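# Hook the hex nut out from between spacers onto tape

## Task

Move the hex nut out of the gap between the spacers and set it down so that all of it lies on the tape strip; the hook pick on the table (orange-brown handle, hooked tip) may be used. Leave as few spacers toppled or tilted as possible at the finish, though getting the nut out matters more than sparing them. No gripper may still hold the nut at the end: release it and pull the arms away, because the result must stay in place without the robot holding it.

## Robot and tools

Robot. Two 7-joint xArm7 arms, left_arm and right_arm, each with a two-finger parallel gripper. Their base links sit in the scene frame at left_arm (-0.013, +0.305, 0) m, quat_wxyz (+0.996, 0, 0, +0.091) and right_arm (-0.036, -0.324, 0) m, quat_wxyz (+0.998, 0, 0, +0.059). The names are labels only; in the scene frame left_arm is on the +y side.

Frames. The scene frame has its origin on the tabletop midway between the arms, +z up, +x reaching out across the table. Each gripper has its own axes: fingers extend along its +z, and they open and close along its y. The reported end_effector_position is the pinch point between closed pads, roughly 2 cm short of the fingertips; closing pushes the tips about 10 mm further along +z. Reported hand positions can be off, more so at long reach.

execute_actions(actions). A list of actions run one after another. Each action is a table of up to 15 rows, one row per 1/30 s step; if fewer rows are given, the last one repeats to fill 15 steps (one action lasts 0.5 s). Each row is a single list of 14 numbers, all in [-1, 1], covering both arms even when only one moves: dx, dy, dz, rx, ry, rz, opening for left_arm, then the same seven for right_arm. The first six per arm are an offset, not a pose: they express the target relative to that gripper's measured pose at the start of the action, in the gripper's own axes, and every row is relative to that same start pose, not to the row before. For the first action of a call, the start is the last pose a result reported. Scale: 1.0 equals 0.6 m of translation or 180 degrees of rotation; rx, ry, rz form one rotation vector. Opening is absolute, not an offset: +1 fully open (0.084 m), -1 closed. An empty list just returns the state and images.

Clipping. Each control step the commanded pose is limited to within 70 mm and 16 degrees of the measured pose, and the arm then goes no further than that clipped pose, so large offsets need follow-up actions. If position and orientation conflict, position wins. Elbows stop just shy of straight.

move(target, speed, blocking). target is one 14-number row laid out exactly as above: offsets in each gripper's own axes from the pose in the last result that showed one, plus absolute openings. Both grippers travel straight lines ending together, lasting 0.5 to 10 s (cut off at 10 s). speed is each path's top speed in m/s, 0.002 to 0.5, default 0.25; rotation is capped at twice that in rad/s. Paths ignore obstacles and the other arm, and grippers can lag, drift or overshoot the speed, especially near full stretch. Faster contact hits harder; aiming further past a contact presses harder. With blocking=false the result comes after 0.5 s while motion continues; until a result shows it ended, further moves and execute_actions are refused, so call wait or stop. The extra move: line reports the ending (done, off_target, moving, held, fault) and active limits: limits=paced means the pose was clipped, limits=held means a safety check blocked some steps and the arm may then surge fast. Distance to each target is also given.

wait(seconds): 0 to 10 s, arms keep their last command; returns early if a running move ends. stop(): brakes a running move (needs room; fingers keep moving). zoom_image(camera, region): closer view of the latest image from cam_head_left, cam_head_right, cam_left_wrist or cam_right_wrist; region [x0, y0, x1, y1] in pixels, origin top-left, at most 504 by 504. All images are 896x504. read_manual(section) gives only URDF licence text. finished_scene(scene) ends the scene irreversibly after the last command is held and reports success; the goal must already hold without the robot.

Results. A state line per arm: gripper position (m), quat_wxyz, linear and angular velocity in the scene frame. Hand target lines show where the controller is currently driving each gripper. grip_measured is the measured finger opening on the command scale; to keep hold, command an opening clearly below it (lower squeezes harder, about 24 N per pad max). A pose unreachable line names an arm whose command the clearance check altered or blocked. Joint torques are listed in joint order; they carry offsets and noise and are nonzero even in free air.

Limits and hazards. Joint ranges (rad): waist -6.283 to 6.283, shoulder -2.059 to 2.094, upper arm roll -6.283 to 6.283, elbow -0.192 to 3.927, forearm roll -6.283 to 6.283, wrist pitch -1.693 to 3.142, wrist roll -6.283 to 6.283. Load limits (N m): waist 46.5, shoulder 46.5, upper arm roll 27.9, elbow 27.9, forearm roll 27.9, wrist pitch 18.6, wrist roll 18.6. Exceeding one causes a torque fault: the arm backs off, freezes 10 s and skips the rest of the call. Prolonged holding heats motors; MOTOR HOT appears from 65 °C and at 80 °C the arm is braked (OVER-TEMPERATURE FAULT). While the operator thinks, the robot holds its last command. For an arm meant to stay still, send its offset back to the wanted pose first, then zeros. Occasional tugs on held parts or pushes on loose ones may occur. Avoid arms colliding or pressing each other, knocking anything off the table, dropping the pick or nut, slamming or shoving hard, and toppling spacers. Release the nut and withdraw both grippers before finishing.

Each tool is called after "Emit:" as name(argument=value, ...) on one line, values as JSON.

## Session

Emit:
execute_actions(actions=[])

Scene clock: 0.00 s.
left_arm: end_effector_position=(+0.2179, +0.1336, +0.3806) grip_measured=+1.00 end_effector_quat_wxyz=(-0.095, -0.406, +0.840, -0.347) end_effector_velocity=(+0.000, +0.000, -0.000) end_effector_angular_velocity=(+0.001, +0.000, -0.000) | right_arm: end_effector_position=(+0.0444, -0.5852, +0.3544) grip_measured=+1.00 end_effector_quat_wxyz=(-0.146, +0.963, -0.202, -0.099) end_effector_velocity=(+0.000, +0.000, -0.000) end_effector_angular_velocity=(+0.001, -0.002, -0.000)
Joint positions: left_arm=[-1.281 -1.262  0.517  0.547  0.096  1.119  1.466  0.084] | right_arm=[-1.227 -0.372 -0.11   1.143 -0.05   1.867 -0.797  0.084]
Joint velocities: left_arm=[ 0.     0.     0.    -0.     0.001  0.     0.    -0.   ] | right_arm=[ 0.    -0.    -0.    -0.     0.002  0.    -0.    -0.   ]
Joint torques (N m, as the arm reports them, + toward a larger angle): no reading
Hand target (left_arm): +0.218, +0.134, +0.381; -0.095, -0.406, +0.840, -0.347
Hand target (right_arm): +0.044, -0.585, +0.354; -0.146, +0.963, -0.202, -0.099

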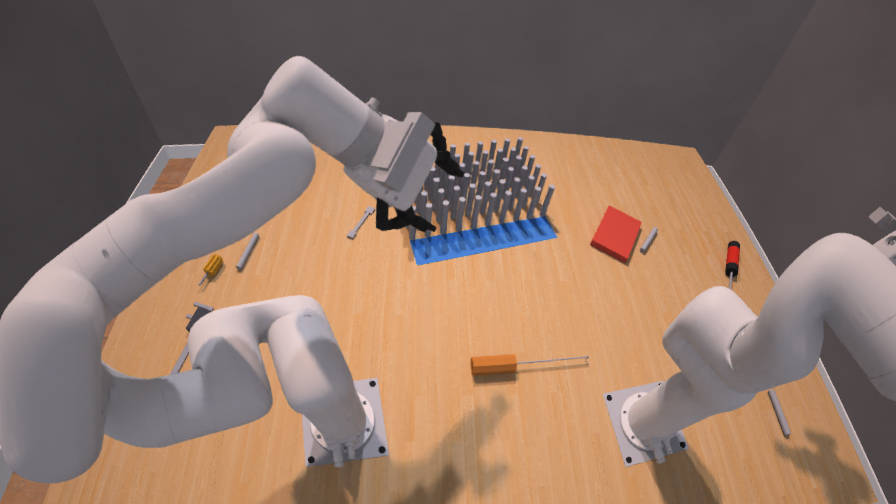

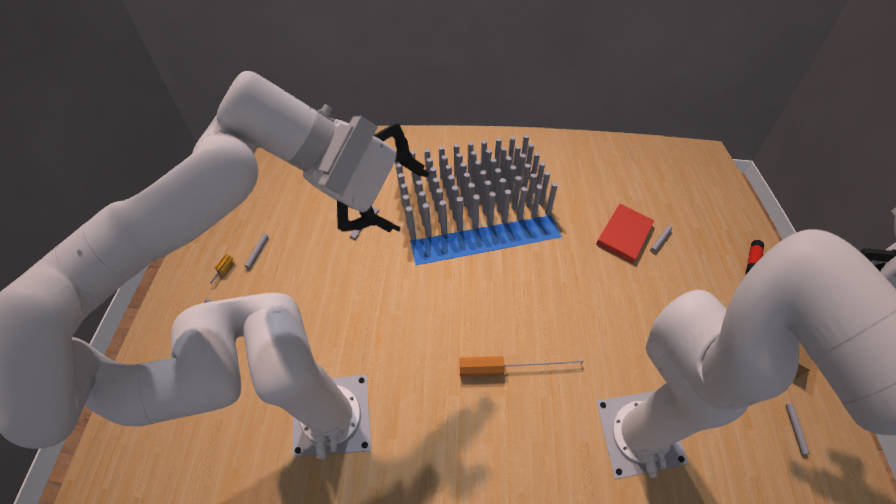

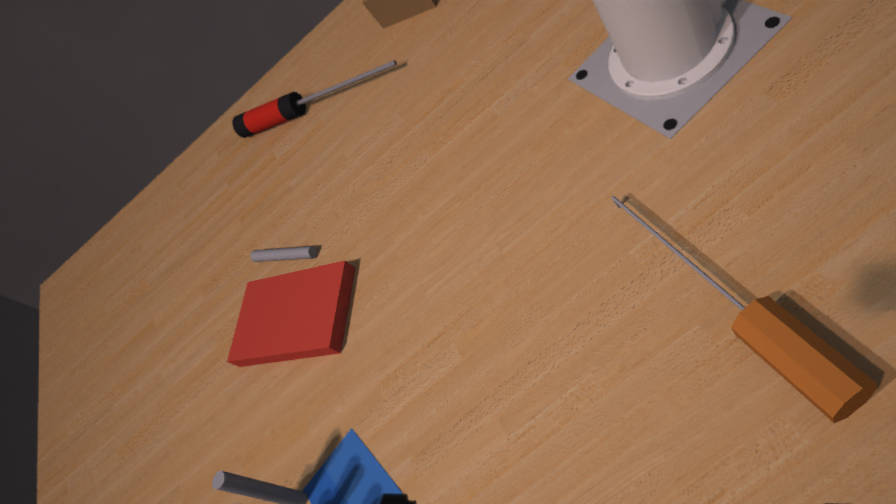

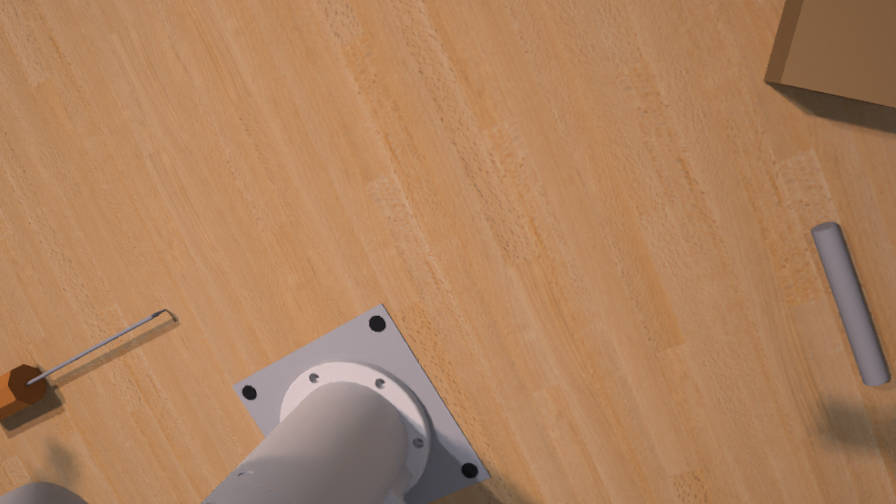

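Emit:
move(target=[-0.182,-0.322,0.223,0.076,-0.279,-0.675,1,0,0,0,0,0,0,1], speed=0.4)

Emit:
zoom_image(camera="cam_right_wrist", region=[0,280,240,440])

Scene clock: 23.83 s.
left_arm: end_effector_position=(+0.4500, +0.0304, +0.3323) grip_measured=+1.00 end_effector_quat_wxyz=(+0.000, +1.000, +0.001, -0.000) end_effector_velocity=(+0.001, -0.000, -0.001) end_effector_angular_velocity=(+0.005, +0.007, +0.004) | right_arm: end_effector_position=(+0.0444, -0.5852, +0.3544) grip_measured=+1.00 end_effector_quat_wxyz=(-0.146, +0.963, -0.202, -0.099) end_effector_velocity=(+0.001, +0.000, -0.000) end_effector_angular_velocity=(+0.001, -0.000, +0.002)
Joint positions: left_arm=[-0.919  0.221  0.236  1.684 -0.052  1.469 -0.502  0.084] | right_arm=[-1.227 -0.372 -0.11   1.143 -0.05   1.867 -0.797  0.084]
Joint velocities: left_arm=[ 0.002  0.011  0.     0.014 -0.002  0.012 -0.003 -0.   ] | right_arm=[ 0.001  0.001  0.001 -0.     0.001  0.     0.    -0.   ]
Joint torques (N m, as the arm reports them, + toward a larger angle): left_arm=[ -0.66 -26.46   0.2   21.7    0.79  -1.44  -0.29] | right_arm=[-0.65 -9.2   1.12 13.11 -0.17 -0.94  0.47]
Hand target (left_arm): +0.450, +0.030, +0.332; -0.000, +1.000, +0.001, -0.001
Hand target (right_arm): +0.044, -0.585, +0.354; -0.146, +0.963, -0.202, -0.099
Off the commanded pose (left_arm): 0.001 m, 0 deg.
Off the commanded pose (right_arm): 0.000 m, 0 deg.
move: done

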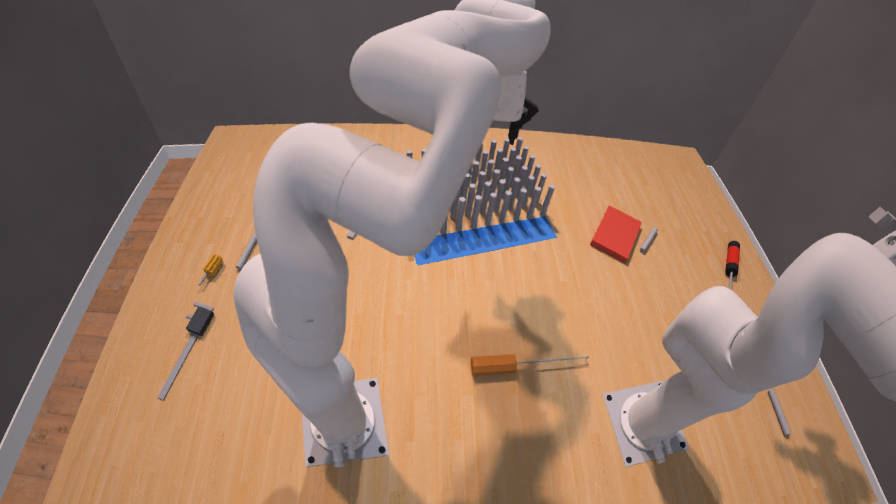

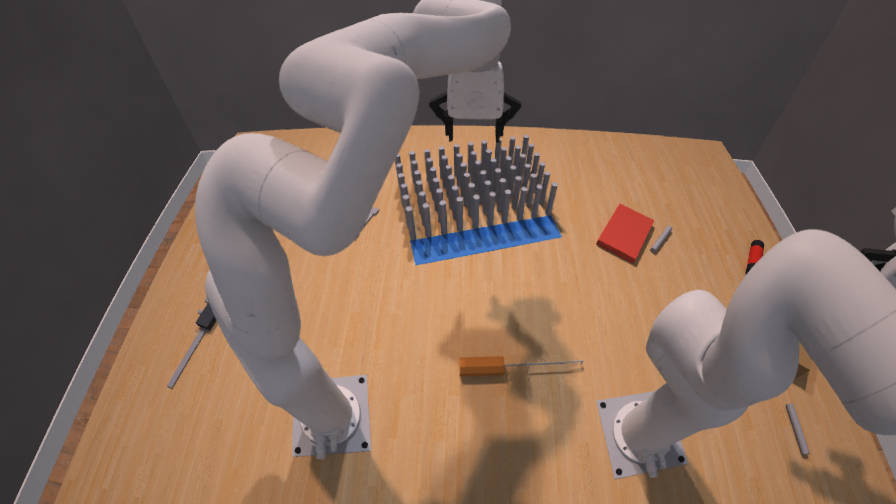

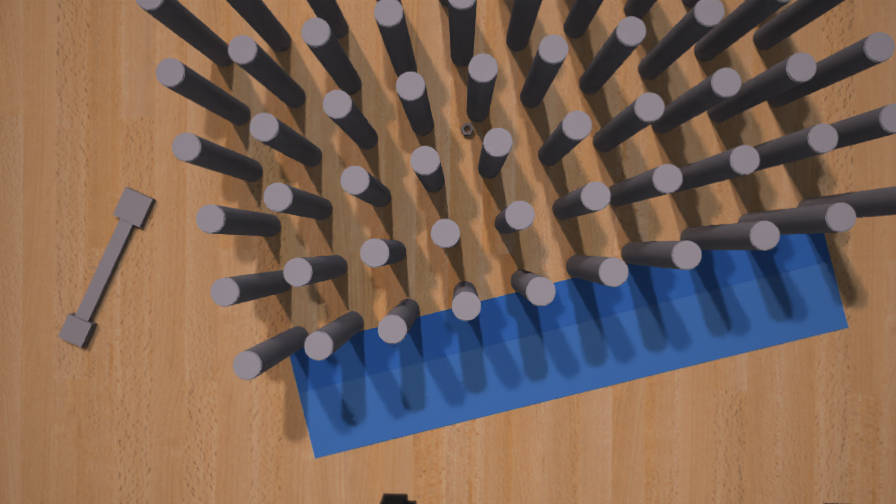

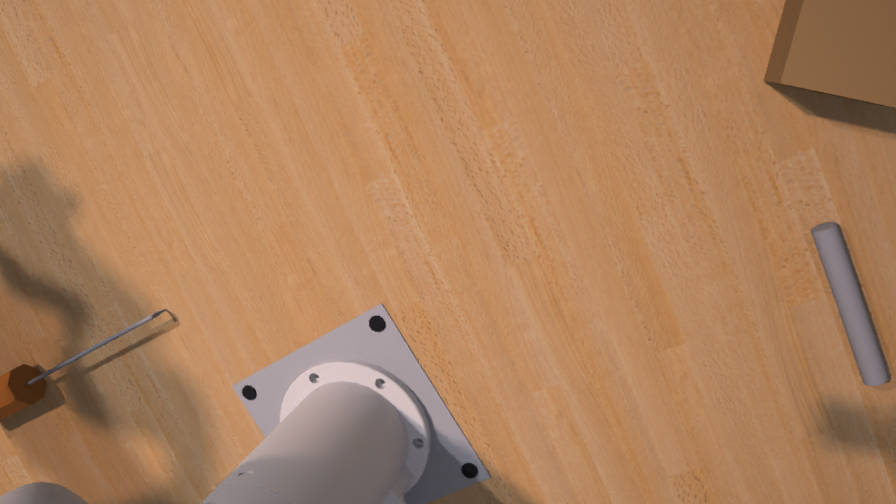

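Region (0, 280, 240, 440) of cam_right_wrist's 896x504 image, scaled by 2.100, with more detail than that image has.

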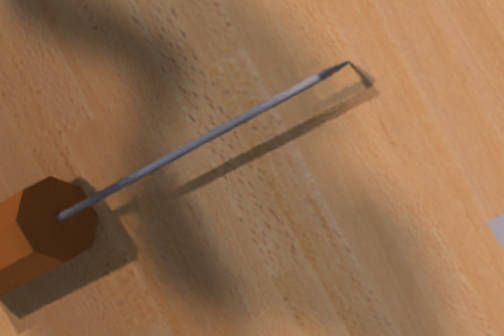

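Emit:
move(target=[-0.53,0.0,0.15,0,0,0.5,1,0,0,0,0,0,0,1], speed=0.4)

Scene clock: 55.10 s.
left_arm: end_effector_position=(+0.1328, +0.0288, +0.2422) grip_measured=+1.00 end_effector_quat_wxyz=(-0.001, -0.708, +0.706, +0.000) end_effector_velocity=(-0.002, -0.000, -0.000) end_effector_angular_velocity=(+0.000, -0.004, -0.012) | right_arm: end_effector_position=(+0.0444, -0.5852, +0.3544) grip_measured=+1.00 end_effector_quat_wxyz=(-0.146, +0.963, -0.202, -0.099) end_effector_velocity=(+0.001, +0.000, -0.001) end_effector_angular_velocity=(+0.002, -0.000, +0.002)
Joint positions: left_arm=[-1.271 -0.559  0.003  0.648  0.001  1.207  0.482  0.084] | right_arm=[-1.227 -0.372 -0.11   1.143 -0.05   1.867 -0.797  0.084]
Joint velocities: left_arm=[-0.004 -0.004 -0.003 -0.004  0.002 -0.002  0.004 -0.   ] | right_arm=[ 0.001  0.002  0.001 -0.     0.002 -0.    -0.    -0.   ]
Joint torques (N m, as the arm reports them, + toward a larger angle): left_arm=[-1.07 -6.57 -0.23 22.3   0.58 -1.36 -0.28] | right_arm=[ 0.05 -8.62  1.46 13.2  -0.21 -1.18  0.33]
Hand target (left_arm): +0.132, +0.029, +0.242; +0.000, +0.708, -0.707, -0.000
Hand target (right_arm): +0.044, -0.585, +0.354; -0.146, +0.963, -0.202, -0.099
Off the commanded pose (left_arm): 0.001 m, 0 deg.
Off the commanded pose (right_arm): 0.000 m, 0 deg.
move: done

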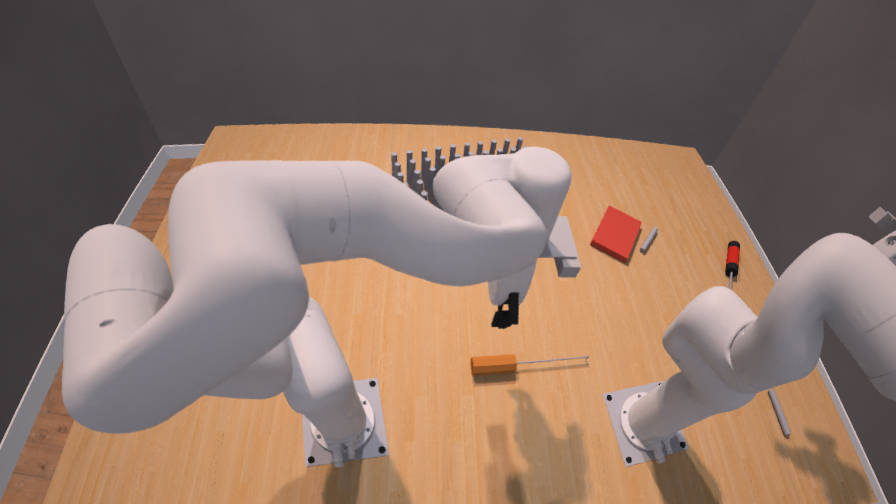

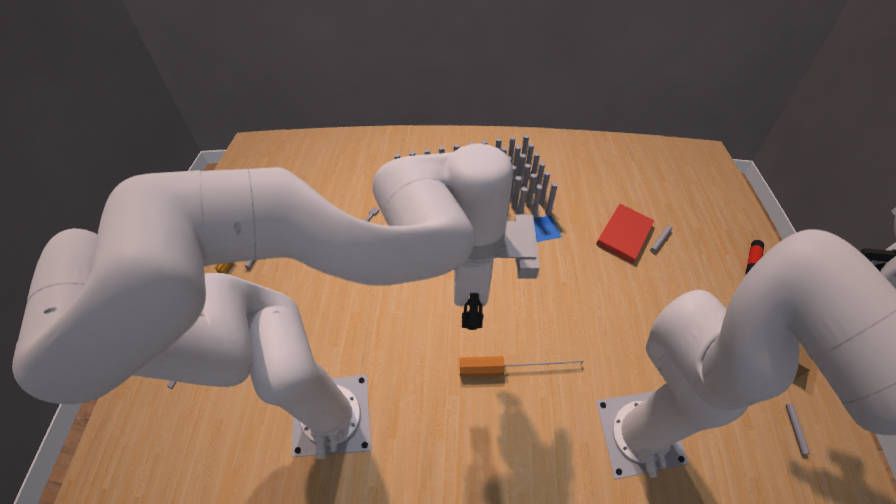

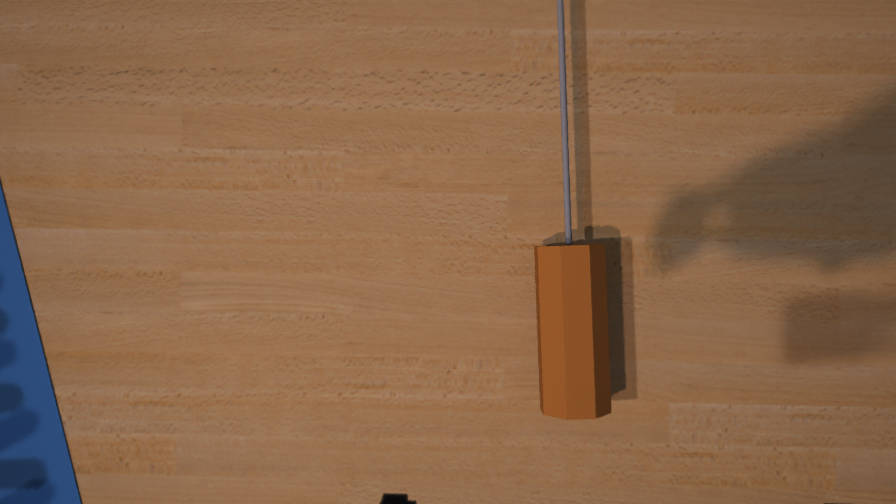

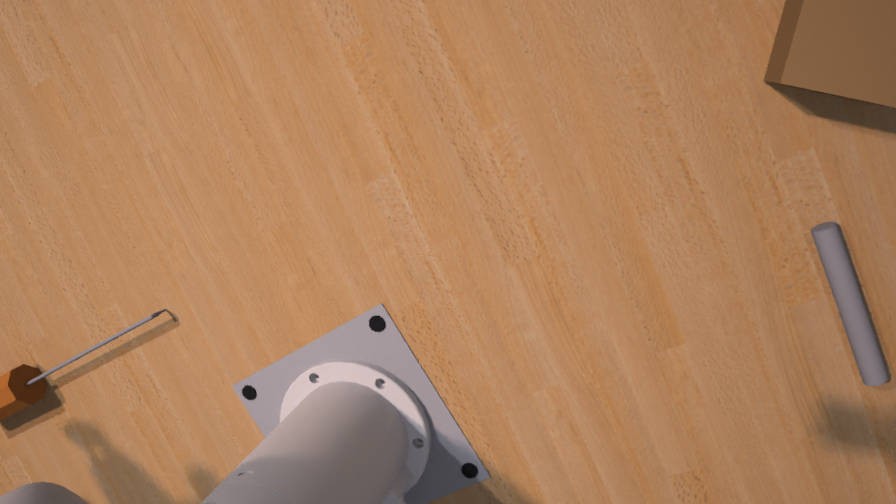

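Emit:
move(target=[0.03,0.061,0.26,0.003,0.167,-0.011,1,0,0,0,0,0,0,1])

Emit:
move(target=[-0.049,0,0.085,0,0,0,1,0,0,0,0,0,0,1], speed=0.08)

Scene clock: 78.33 s.
left_arm: end_effector_position=(+0.0958, +0.0095, +0.0860) grip_measured=+1.00 end_effector_quat_wxyz=(-0.180, -0.696, +0.670, -0.187) end_effector_velocity=(-0.001, +0.000, -0.001) end_effector_angular_velocity=(-0.009, +0.006, -0.004) | right_arm: end_effector_position=(+0.0444, -0.5852, +0.3544) grip_measured=+1.00 end_effector_quat_wxyz=(-0.146, +0.963, -0.202, -0.099) end_effector_velocity=(-0.000, +0.000, -0.000) end_effector_angular_velocity=(+0.001, +0.001, -0.001)
Joint positions: left_arm=[-1.799 -0.497  0.425 -0.009 -0.479 -0.057  0.831  0.084] | right_arm=[-1.227 -0.372 -0.11   1.143 -0.05   1.867 -0.797  0.084]
Joint velocities: left_arm=[-0.043 -0.003  0.056 -0.005  0.002 -0.019  0.018  0.   ] | right_arm=[-0.     0.    -0.    -0.    -0.     0.001  0.    -0.   ]
Joint torques (N m, as the arm reports them, + toward a larger angle): left_arm=[-0.6  -3.53 -3.12 15.97  2.22 -1.68 -0.27] | right_arm=[-0.01 -8.92  1.46 13.12 -0.38 -1.15  0.27]
Hand target (left_arm): +0.096, +0.010, +0.086; +0.181, +0.695, -0.670, +0.187
Hand target (right_arm): +0.044, -0.585, +0.354; -0.146, +0.963, -0.202, -0.099
Off the commanded pose (left_arm): 0.001 m, 0 deg.
Off the commanded pose (right_arm): 0.000 m, 0 deg.
move: done

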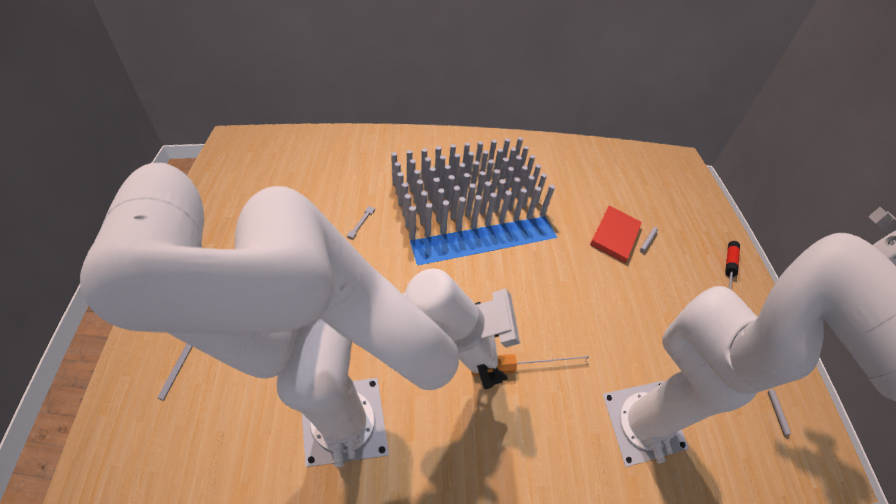

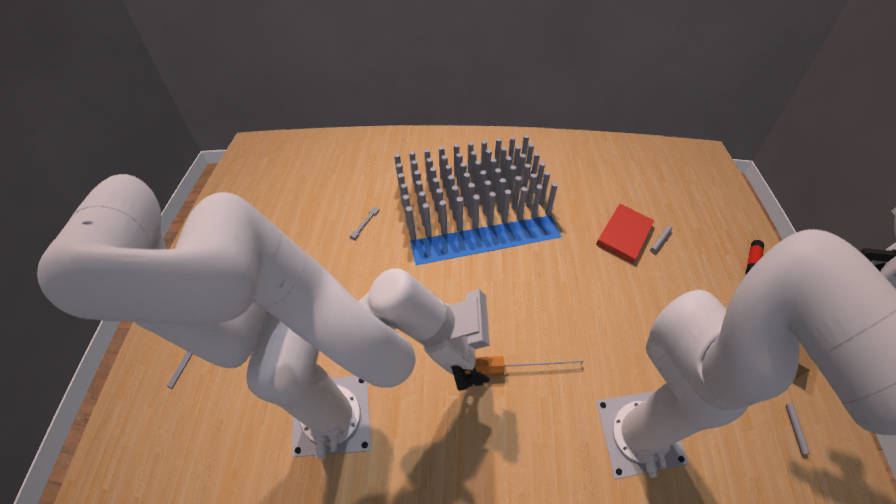

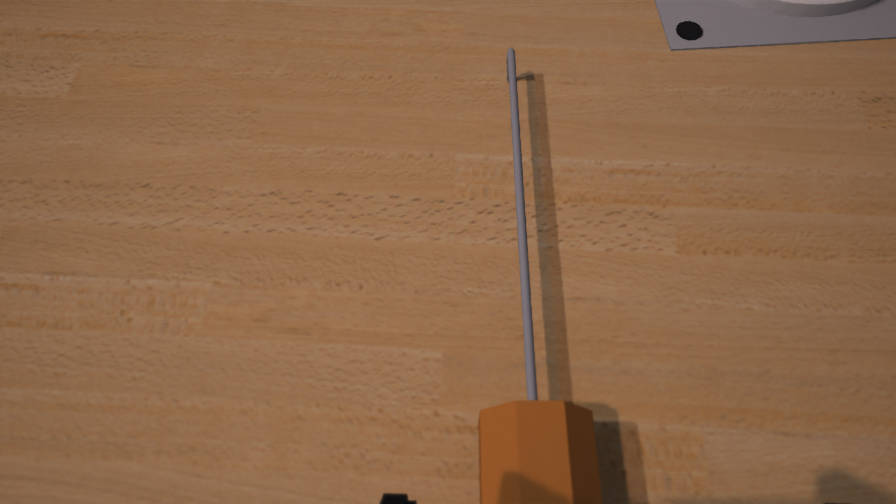

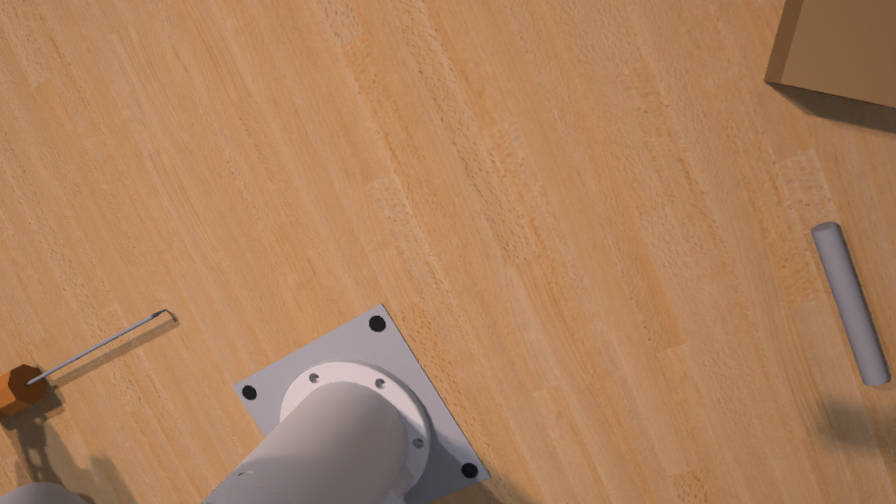

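Scene clock: 79.37 s.
left_arm: end_effector_position=(+0.0962, +0.0125, +0.0527) grip_measured=+1.00 end_effector_quat_wxyz=(-0.152, -0.702, +0.675, -0.169) end_effector_velocity=(+0.001, -0.002, +0.002) end_effector_angular_velocity=(-0.007, +0.001, +0.004) | right_arm: end_effector_position=(+0.0444, -0.5852, +0.3544) grip_measured=+1.00 end_effector_quat_wxyz=(-0.146, +0.963, -0.202, -0.099) end_effector_velocity=(+0.000, -0.000, -0.000) end_effector_angular_velocity=(+0.002, -0.001, -0.001)
Joint positions: left_arm=[-2.129 -0.328  0.741  0.019 -0.439 -0.194  0.798  0.084] | right_arm=[-1.227 -0.372 -0.11   1.143 -0.05   1.867 -0.797  0.084]
Joint velocities: left_arm=[ 0.003 -0.005 -0.001  0.002 -0.002 -0.     0.     0.   ] | right_arm=[-0.001  0.001 -0.     0.     0.002 -0.     0.     0.   ]
Joint torques (N m, as the arm reports them, + toward a larger angle): left_arm=[-0.27 -3.   -2.92 13.08  1.36 -1.73 -0.18] | right_arm=[-0.39 -8.69  1.2  13.56 -0.18 -1.11  0.52]
Hand target (left_arm): +0.096, +0.012, +0.053; +0.152, +0.702, -0.675, +0.169
Hand target (right_arm): +0.044, -0.585, +0.354; -0.146, +0.963, -0.202, -0.099
Off the commanded pose (left_arm): 0.026 m, 4 deg.
Off the commanded pose (right_arm): 0.000 m, 0 deg.
move: held (left_arm); limits=held; held on 8 of 31 steps (left_arm), including the last (left_arm)
pose unreachable (left arm): on one or more control steps of this call, first in action 0 (counted from 0), this arm could not follow its commanded pose, so it was not sent that pose on those steps. On the call's last step it was still not sent that pose. It may still have moved: this result reports where it is.
cause: the commanded pose would bring two parts of the arm too close to each other (joints 3 (upper arm roll) to 5 (forearm roll) lie between them).

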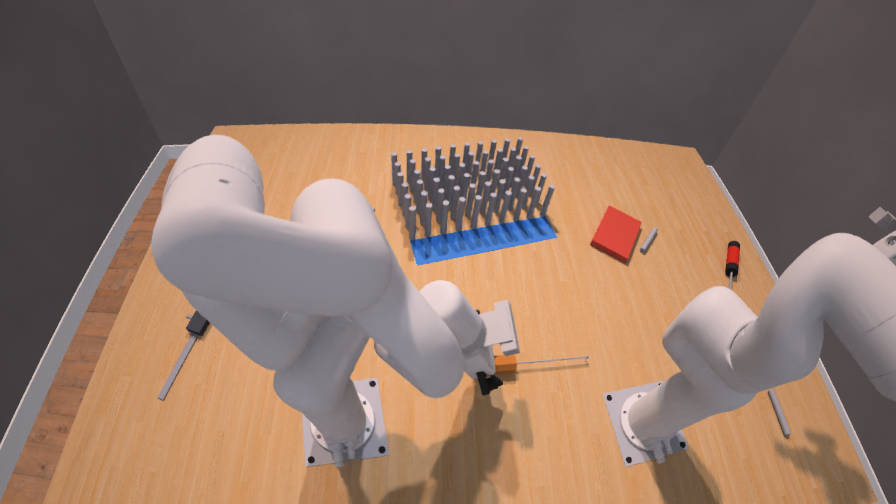

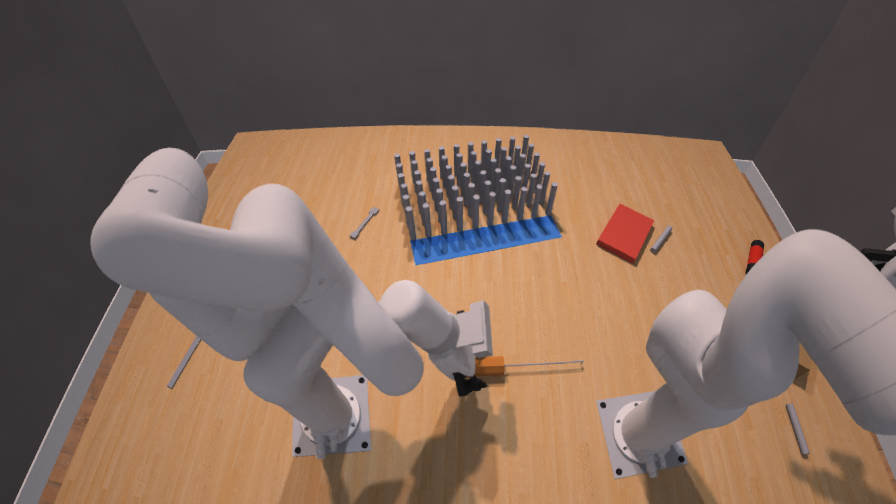

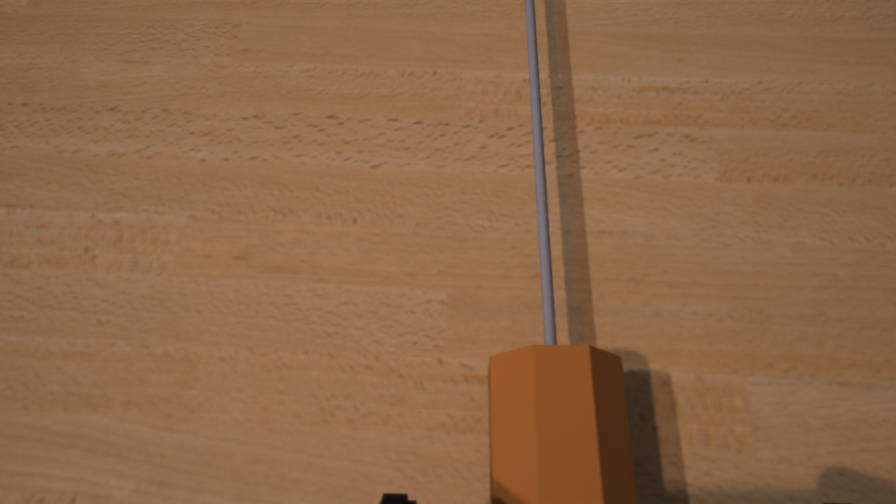

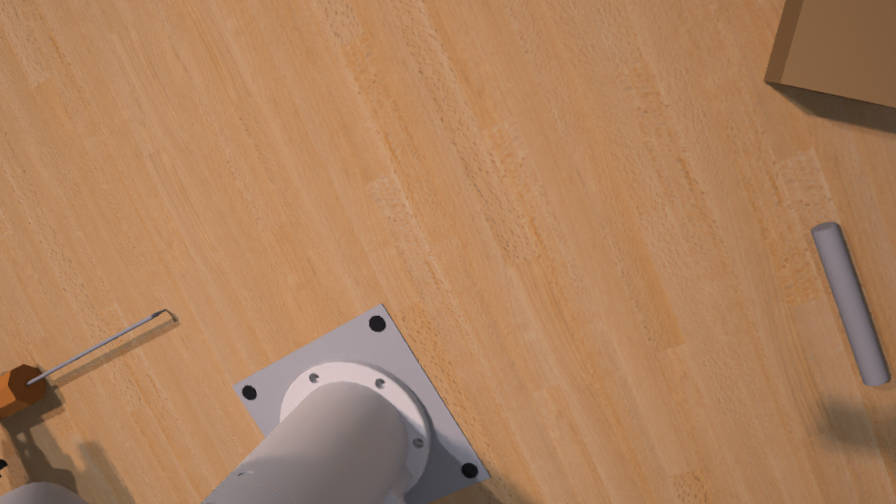

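Emit:
move(target=[0,0,0,0,-0.146,0,1,0,0,0,0,0,0,1])

Emit:
move(target=[0,0,0.045,0,0,0,1,0,0,0,0,0,0,1], speed=0.06)

Emit:
move(target=[0,0,0,0,0,0,-0.5,0,0,0,0,0,0,1])

Scene clock: 88.73 s.
left_arm: end_effector_position=(+0.0969, +0.0130, +0.0531) grip_measured=+1.00 end_effector_quat_wxyz=(+0.006, -0.723, +0.691, -0.005) end_effector_velocity=(+0.000, -0.001, +0.001) end_effector_angular_velocity=(+0.004, -0.004, +0.003) | right_arm: end_effector_position=(+0.0444, -0.5852, +0.3544) grip_measured=+1.00 end_effector_quat_wxyz=(-0.146, +0.963, -0.202, -0.099) end_effector_velocity=(-0.000, -0.000, -0.000) end_effector_angular_velocity=(+0.000, +0.003, +0.001)
Joint positions: left_arm=[-1.376 -0.177 -0.026  0.336  0.021  0.51   0.29   0.084] | right_arm=[-1.227 -0.372 -0.11   1.143 -0.05   1.867 -0.797  0.084]
Joint velocities: left_arm=[ 0.002  0.003 -0.004  0.006  0.01   0.005 -0.014 -0.   ] | right_arm=[-0.     0.001  0.001  0.    -0.002  0.    -0.    -0.   ]
Joint torques (N m, as the arm reports them, + toward a larger angle): left_arm=[ -0.19 -11.8   -0.29  16.45   0.61  -1.48  -0.22] | right_arm=[-0.71 -9.04  1.29 13.15 -0.08 -0.95  0.43]
Hand target (left_arm): +0.097, +0.013, +0.053; -0.006, +0.723, -0.691, +0.005
Hand target (right_arm): +0.044, -0.585, +0.354; -0.146, +0.963, -0.202, -0.099
Off the commanded pose (left_arm): 0.001 m, 0 deg.
Off the commanded pose (right_arm): 0.000 m, 0 deg.
move: done; limits=paced

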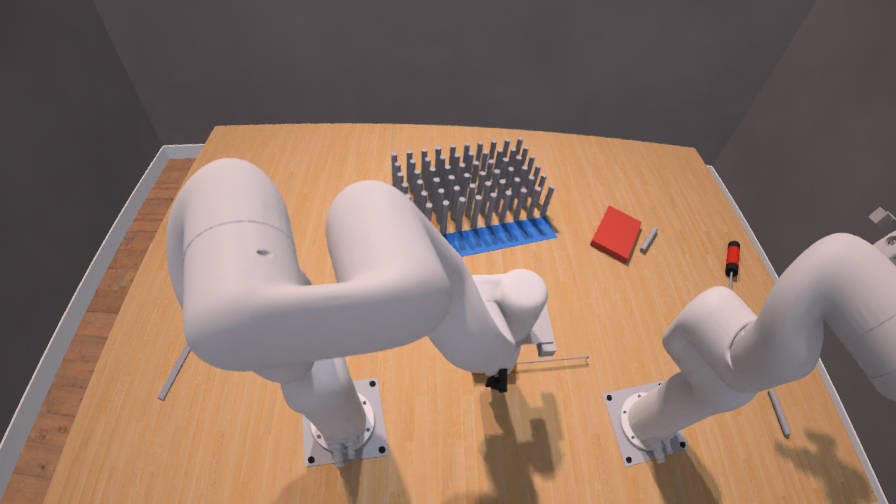

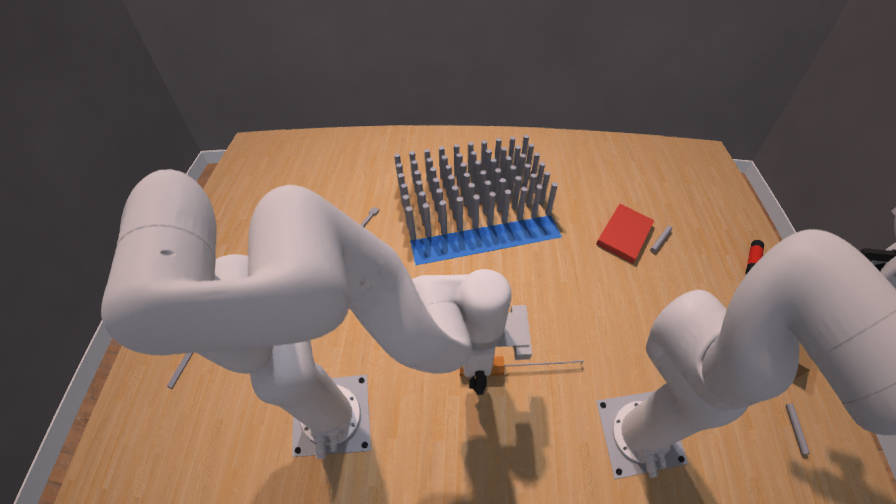

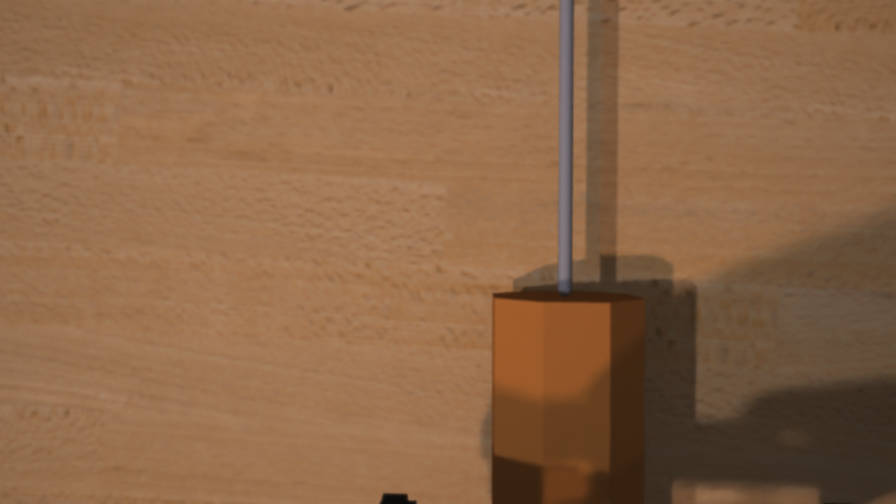

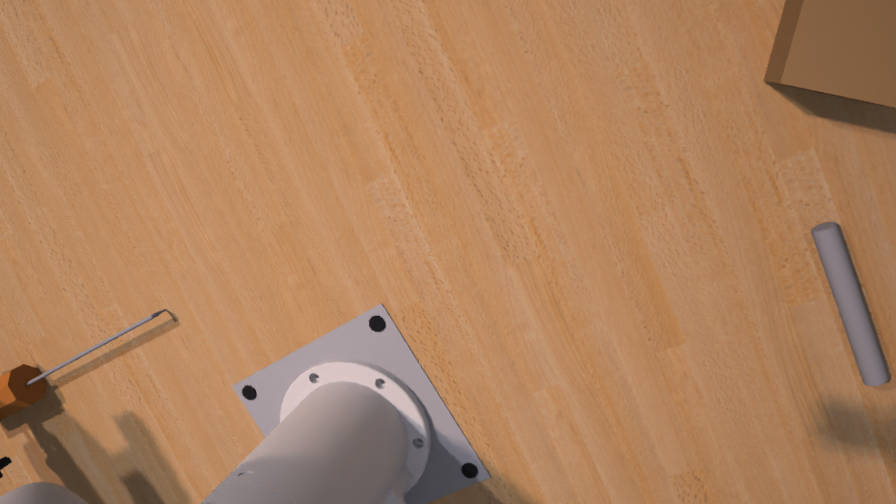

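Scene clock: 89.57 s.
left_arm: end_effector_position=(+0.0974, +0.0128, +0.0263) grip_measured=+1.00 end_effector_quat_wxyz=(+0.006, -0.723, +0.691, -0.005) end_effector_velocity=(+0.000, +0.000, -0.001) end_effector_angular_velocity=(+0.001, -0.000, +0.000) | right_arm: end_effector_position=(+0.0444, -0.5852, +0.3544) grip_measured=+1.00 end_effector_quat_wxyz=(-0.146, +0.963, -0.202, -0.099) end_effector_velocity=(+0.000, +0.000, -0.000) end_effector_angular_velocity=(+0.001, -0.001, +0.001)
Joint positions: left_arm=[-1.371 -0.072 -0.026  0.328  0.034  0.396  0.281  0.084] | right_arm=[-1.227 -0.372 -0.11   1.143 -0.05   1.867 -0.797  0.084]
Joint velocities: left_arm=[ 0.     0.005  0.001 -0.001  0.003 -0.005 -0.001 -0.   ] | right_arm=[ 0.     0.     0.    -0.     0.001  0.    -0.     0.   ]
Joint torques (N m, as the arm reports them, + toward a larger angle): left_arm=[ -0.95 -13.56  -0.2   14.39   0.77  -1.33  -0.46] | right_arm=[-0.33 -8.76  1.19 12.9  -0.31 -1.16  0.62]
Hand target (left_arm): +0.097, +0.013, +0.026; -0.006, +0.723, -0.691, +0.005
Hand target (right_arm): +0.044, -0.585, +0.354; -0.146, +0.963, -0.202, -0.099
Off the commanded pose (left_arm): 0.000 m, 0 deg.
Off the commanded pose (right_arm): 0.000 m, 0 deg.
move: done

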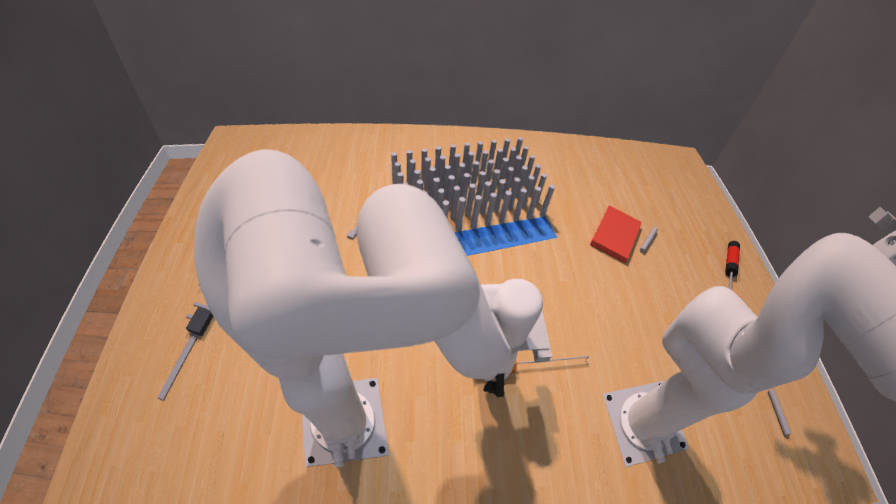

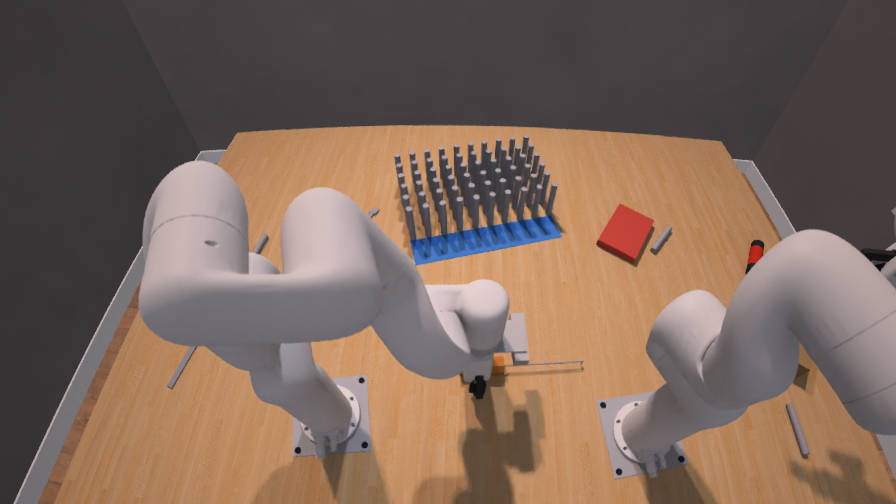

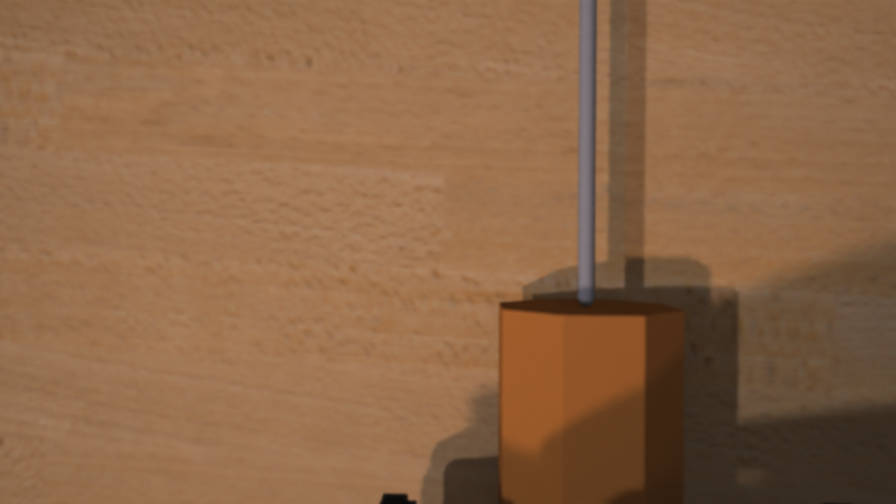

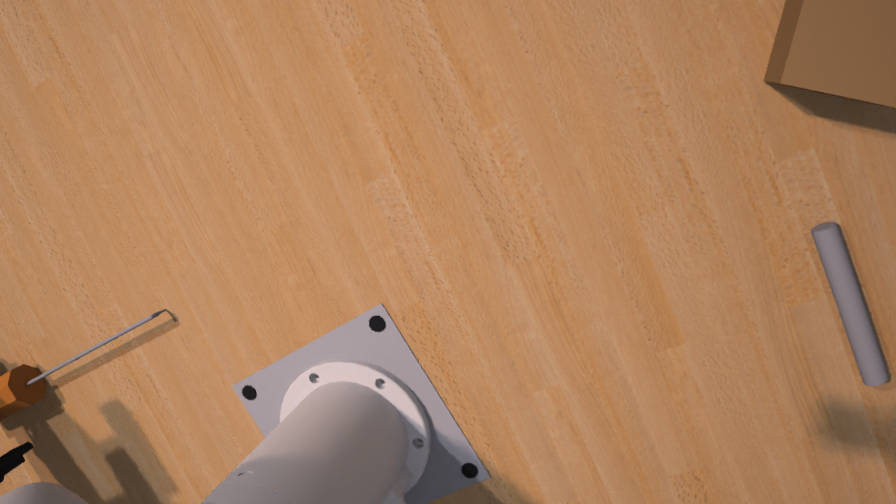

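Scene clock: 90.07 s.
left_arm: end_effector_position=(+0.0974, +0.0127, +0.0264) grip_measured=-0.19 end_effector_quat_wxyz=(+0.006, -0.723, +0.691, -0.005) end_effector_velocity=(+0.000, -0.001, +0.000) end_effector_angular_velocity=(-0.001, -0.000, +0.002) | right_arm: end_effector_position=(+0.0444, -0.5852, +0.3544) grip_measured=+1.00 end_effector_quat_wxyz=(-0.146, +0.963, -0.202, -0.099) end_effector_velocity=(-0.001, -0.001, -0.001) end_effector_angular_velocity=(+0.001, +0.003, -0.001)
Joint positions: left_arm=[-1.371 -0.072 -0.026  0.328  0.034  0.396  0.281  0.036] | right_arm=[-1.227 -0.372 -0.11   1.143 -0.05   1.867 -0.797  0.084]
Joint velocities: left_arm=[ 0.    -0.     0.001  0.001 -0.001  0.    -0.     0.   ] | right_arm=[-0.001  0.003 -0.     0.    -0.002 -0.     0.    -0.   ]
Joint torques (N m, as the arm reports them, + toward a larger angle): left_arm=[ -0.99 -12.2   -0.28  14.71   0.98  -1.59  -0.53] | right_arm=[-0.73 -8.99  1.07 13.15 -0.09 -1.14  0.44]
Hand target (left_arm): +0.097, +0.013, +0.026; -0.006, +0.723, -0.691, +0.005
Hand target (right_arm): +0.044, -0.585, +0.354; -0.146, +0.963, -0.202, -0.099
Off the commanded pose (left_arm): 0.000 m, 0 deg.
Off the commanded pose (right_arm): 0.000 m, 0 deg.
move: done

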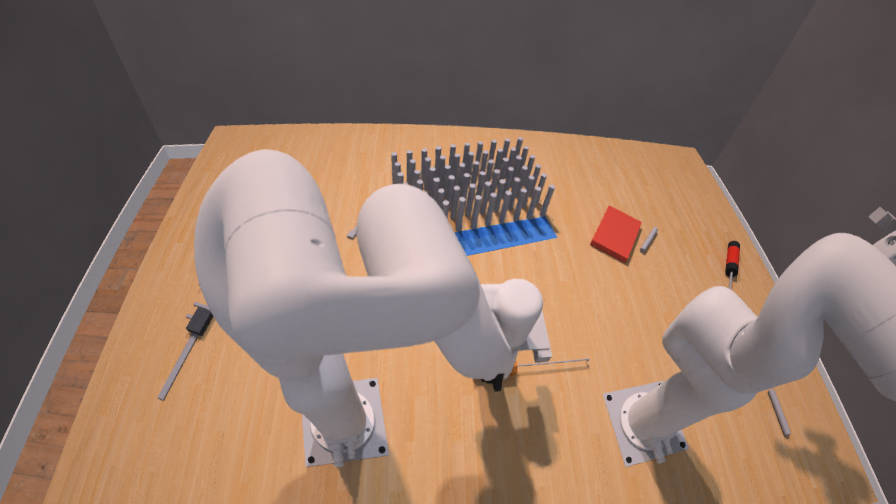

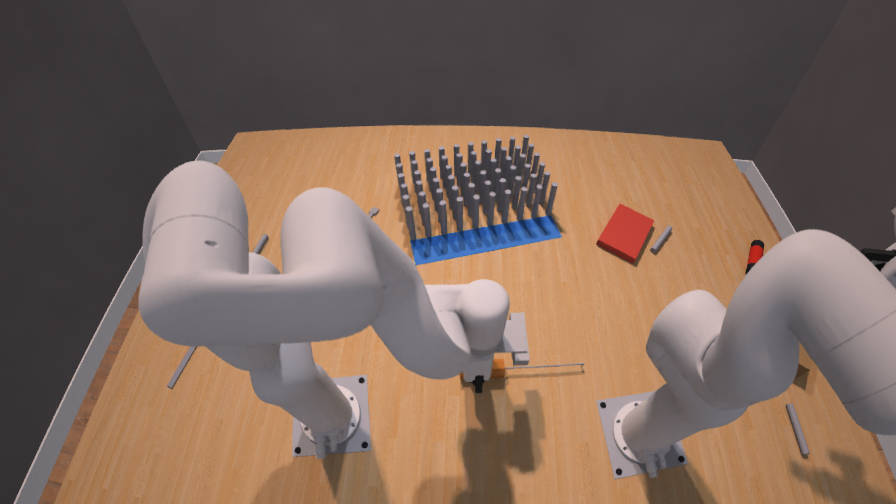

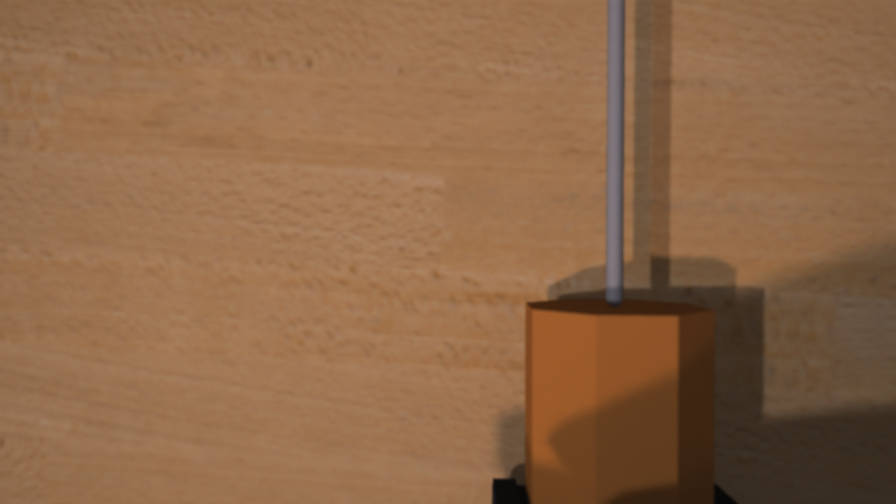

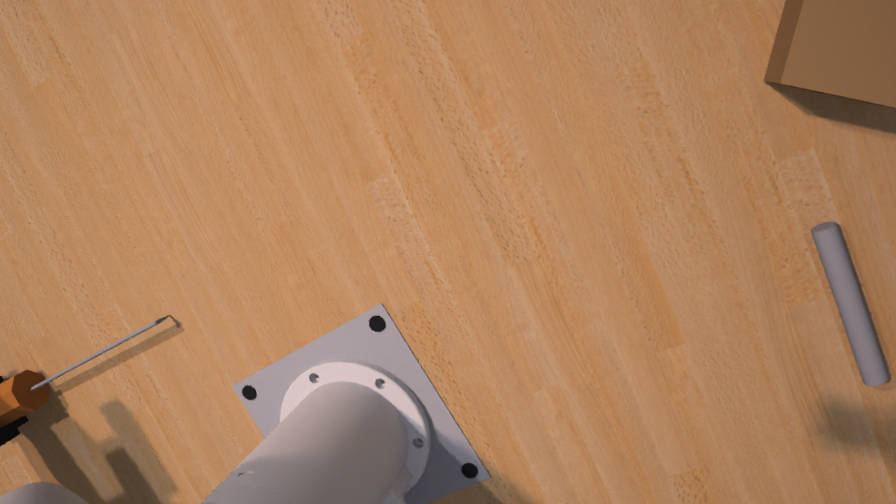

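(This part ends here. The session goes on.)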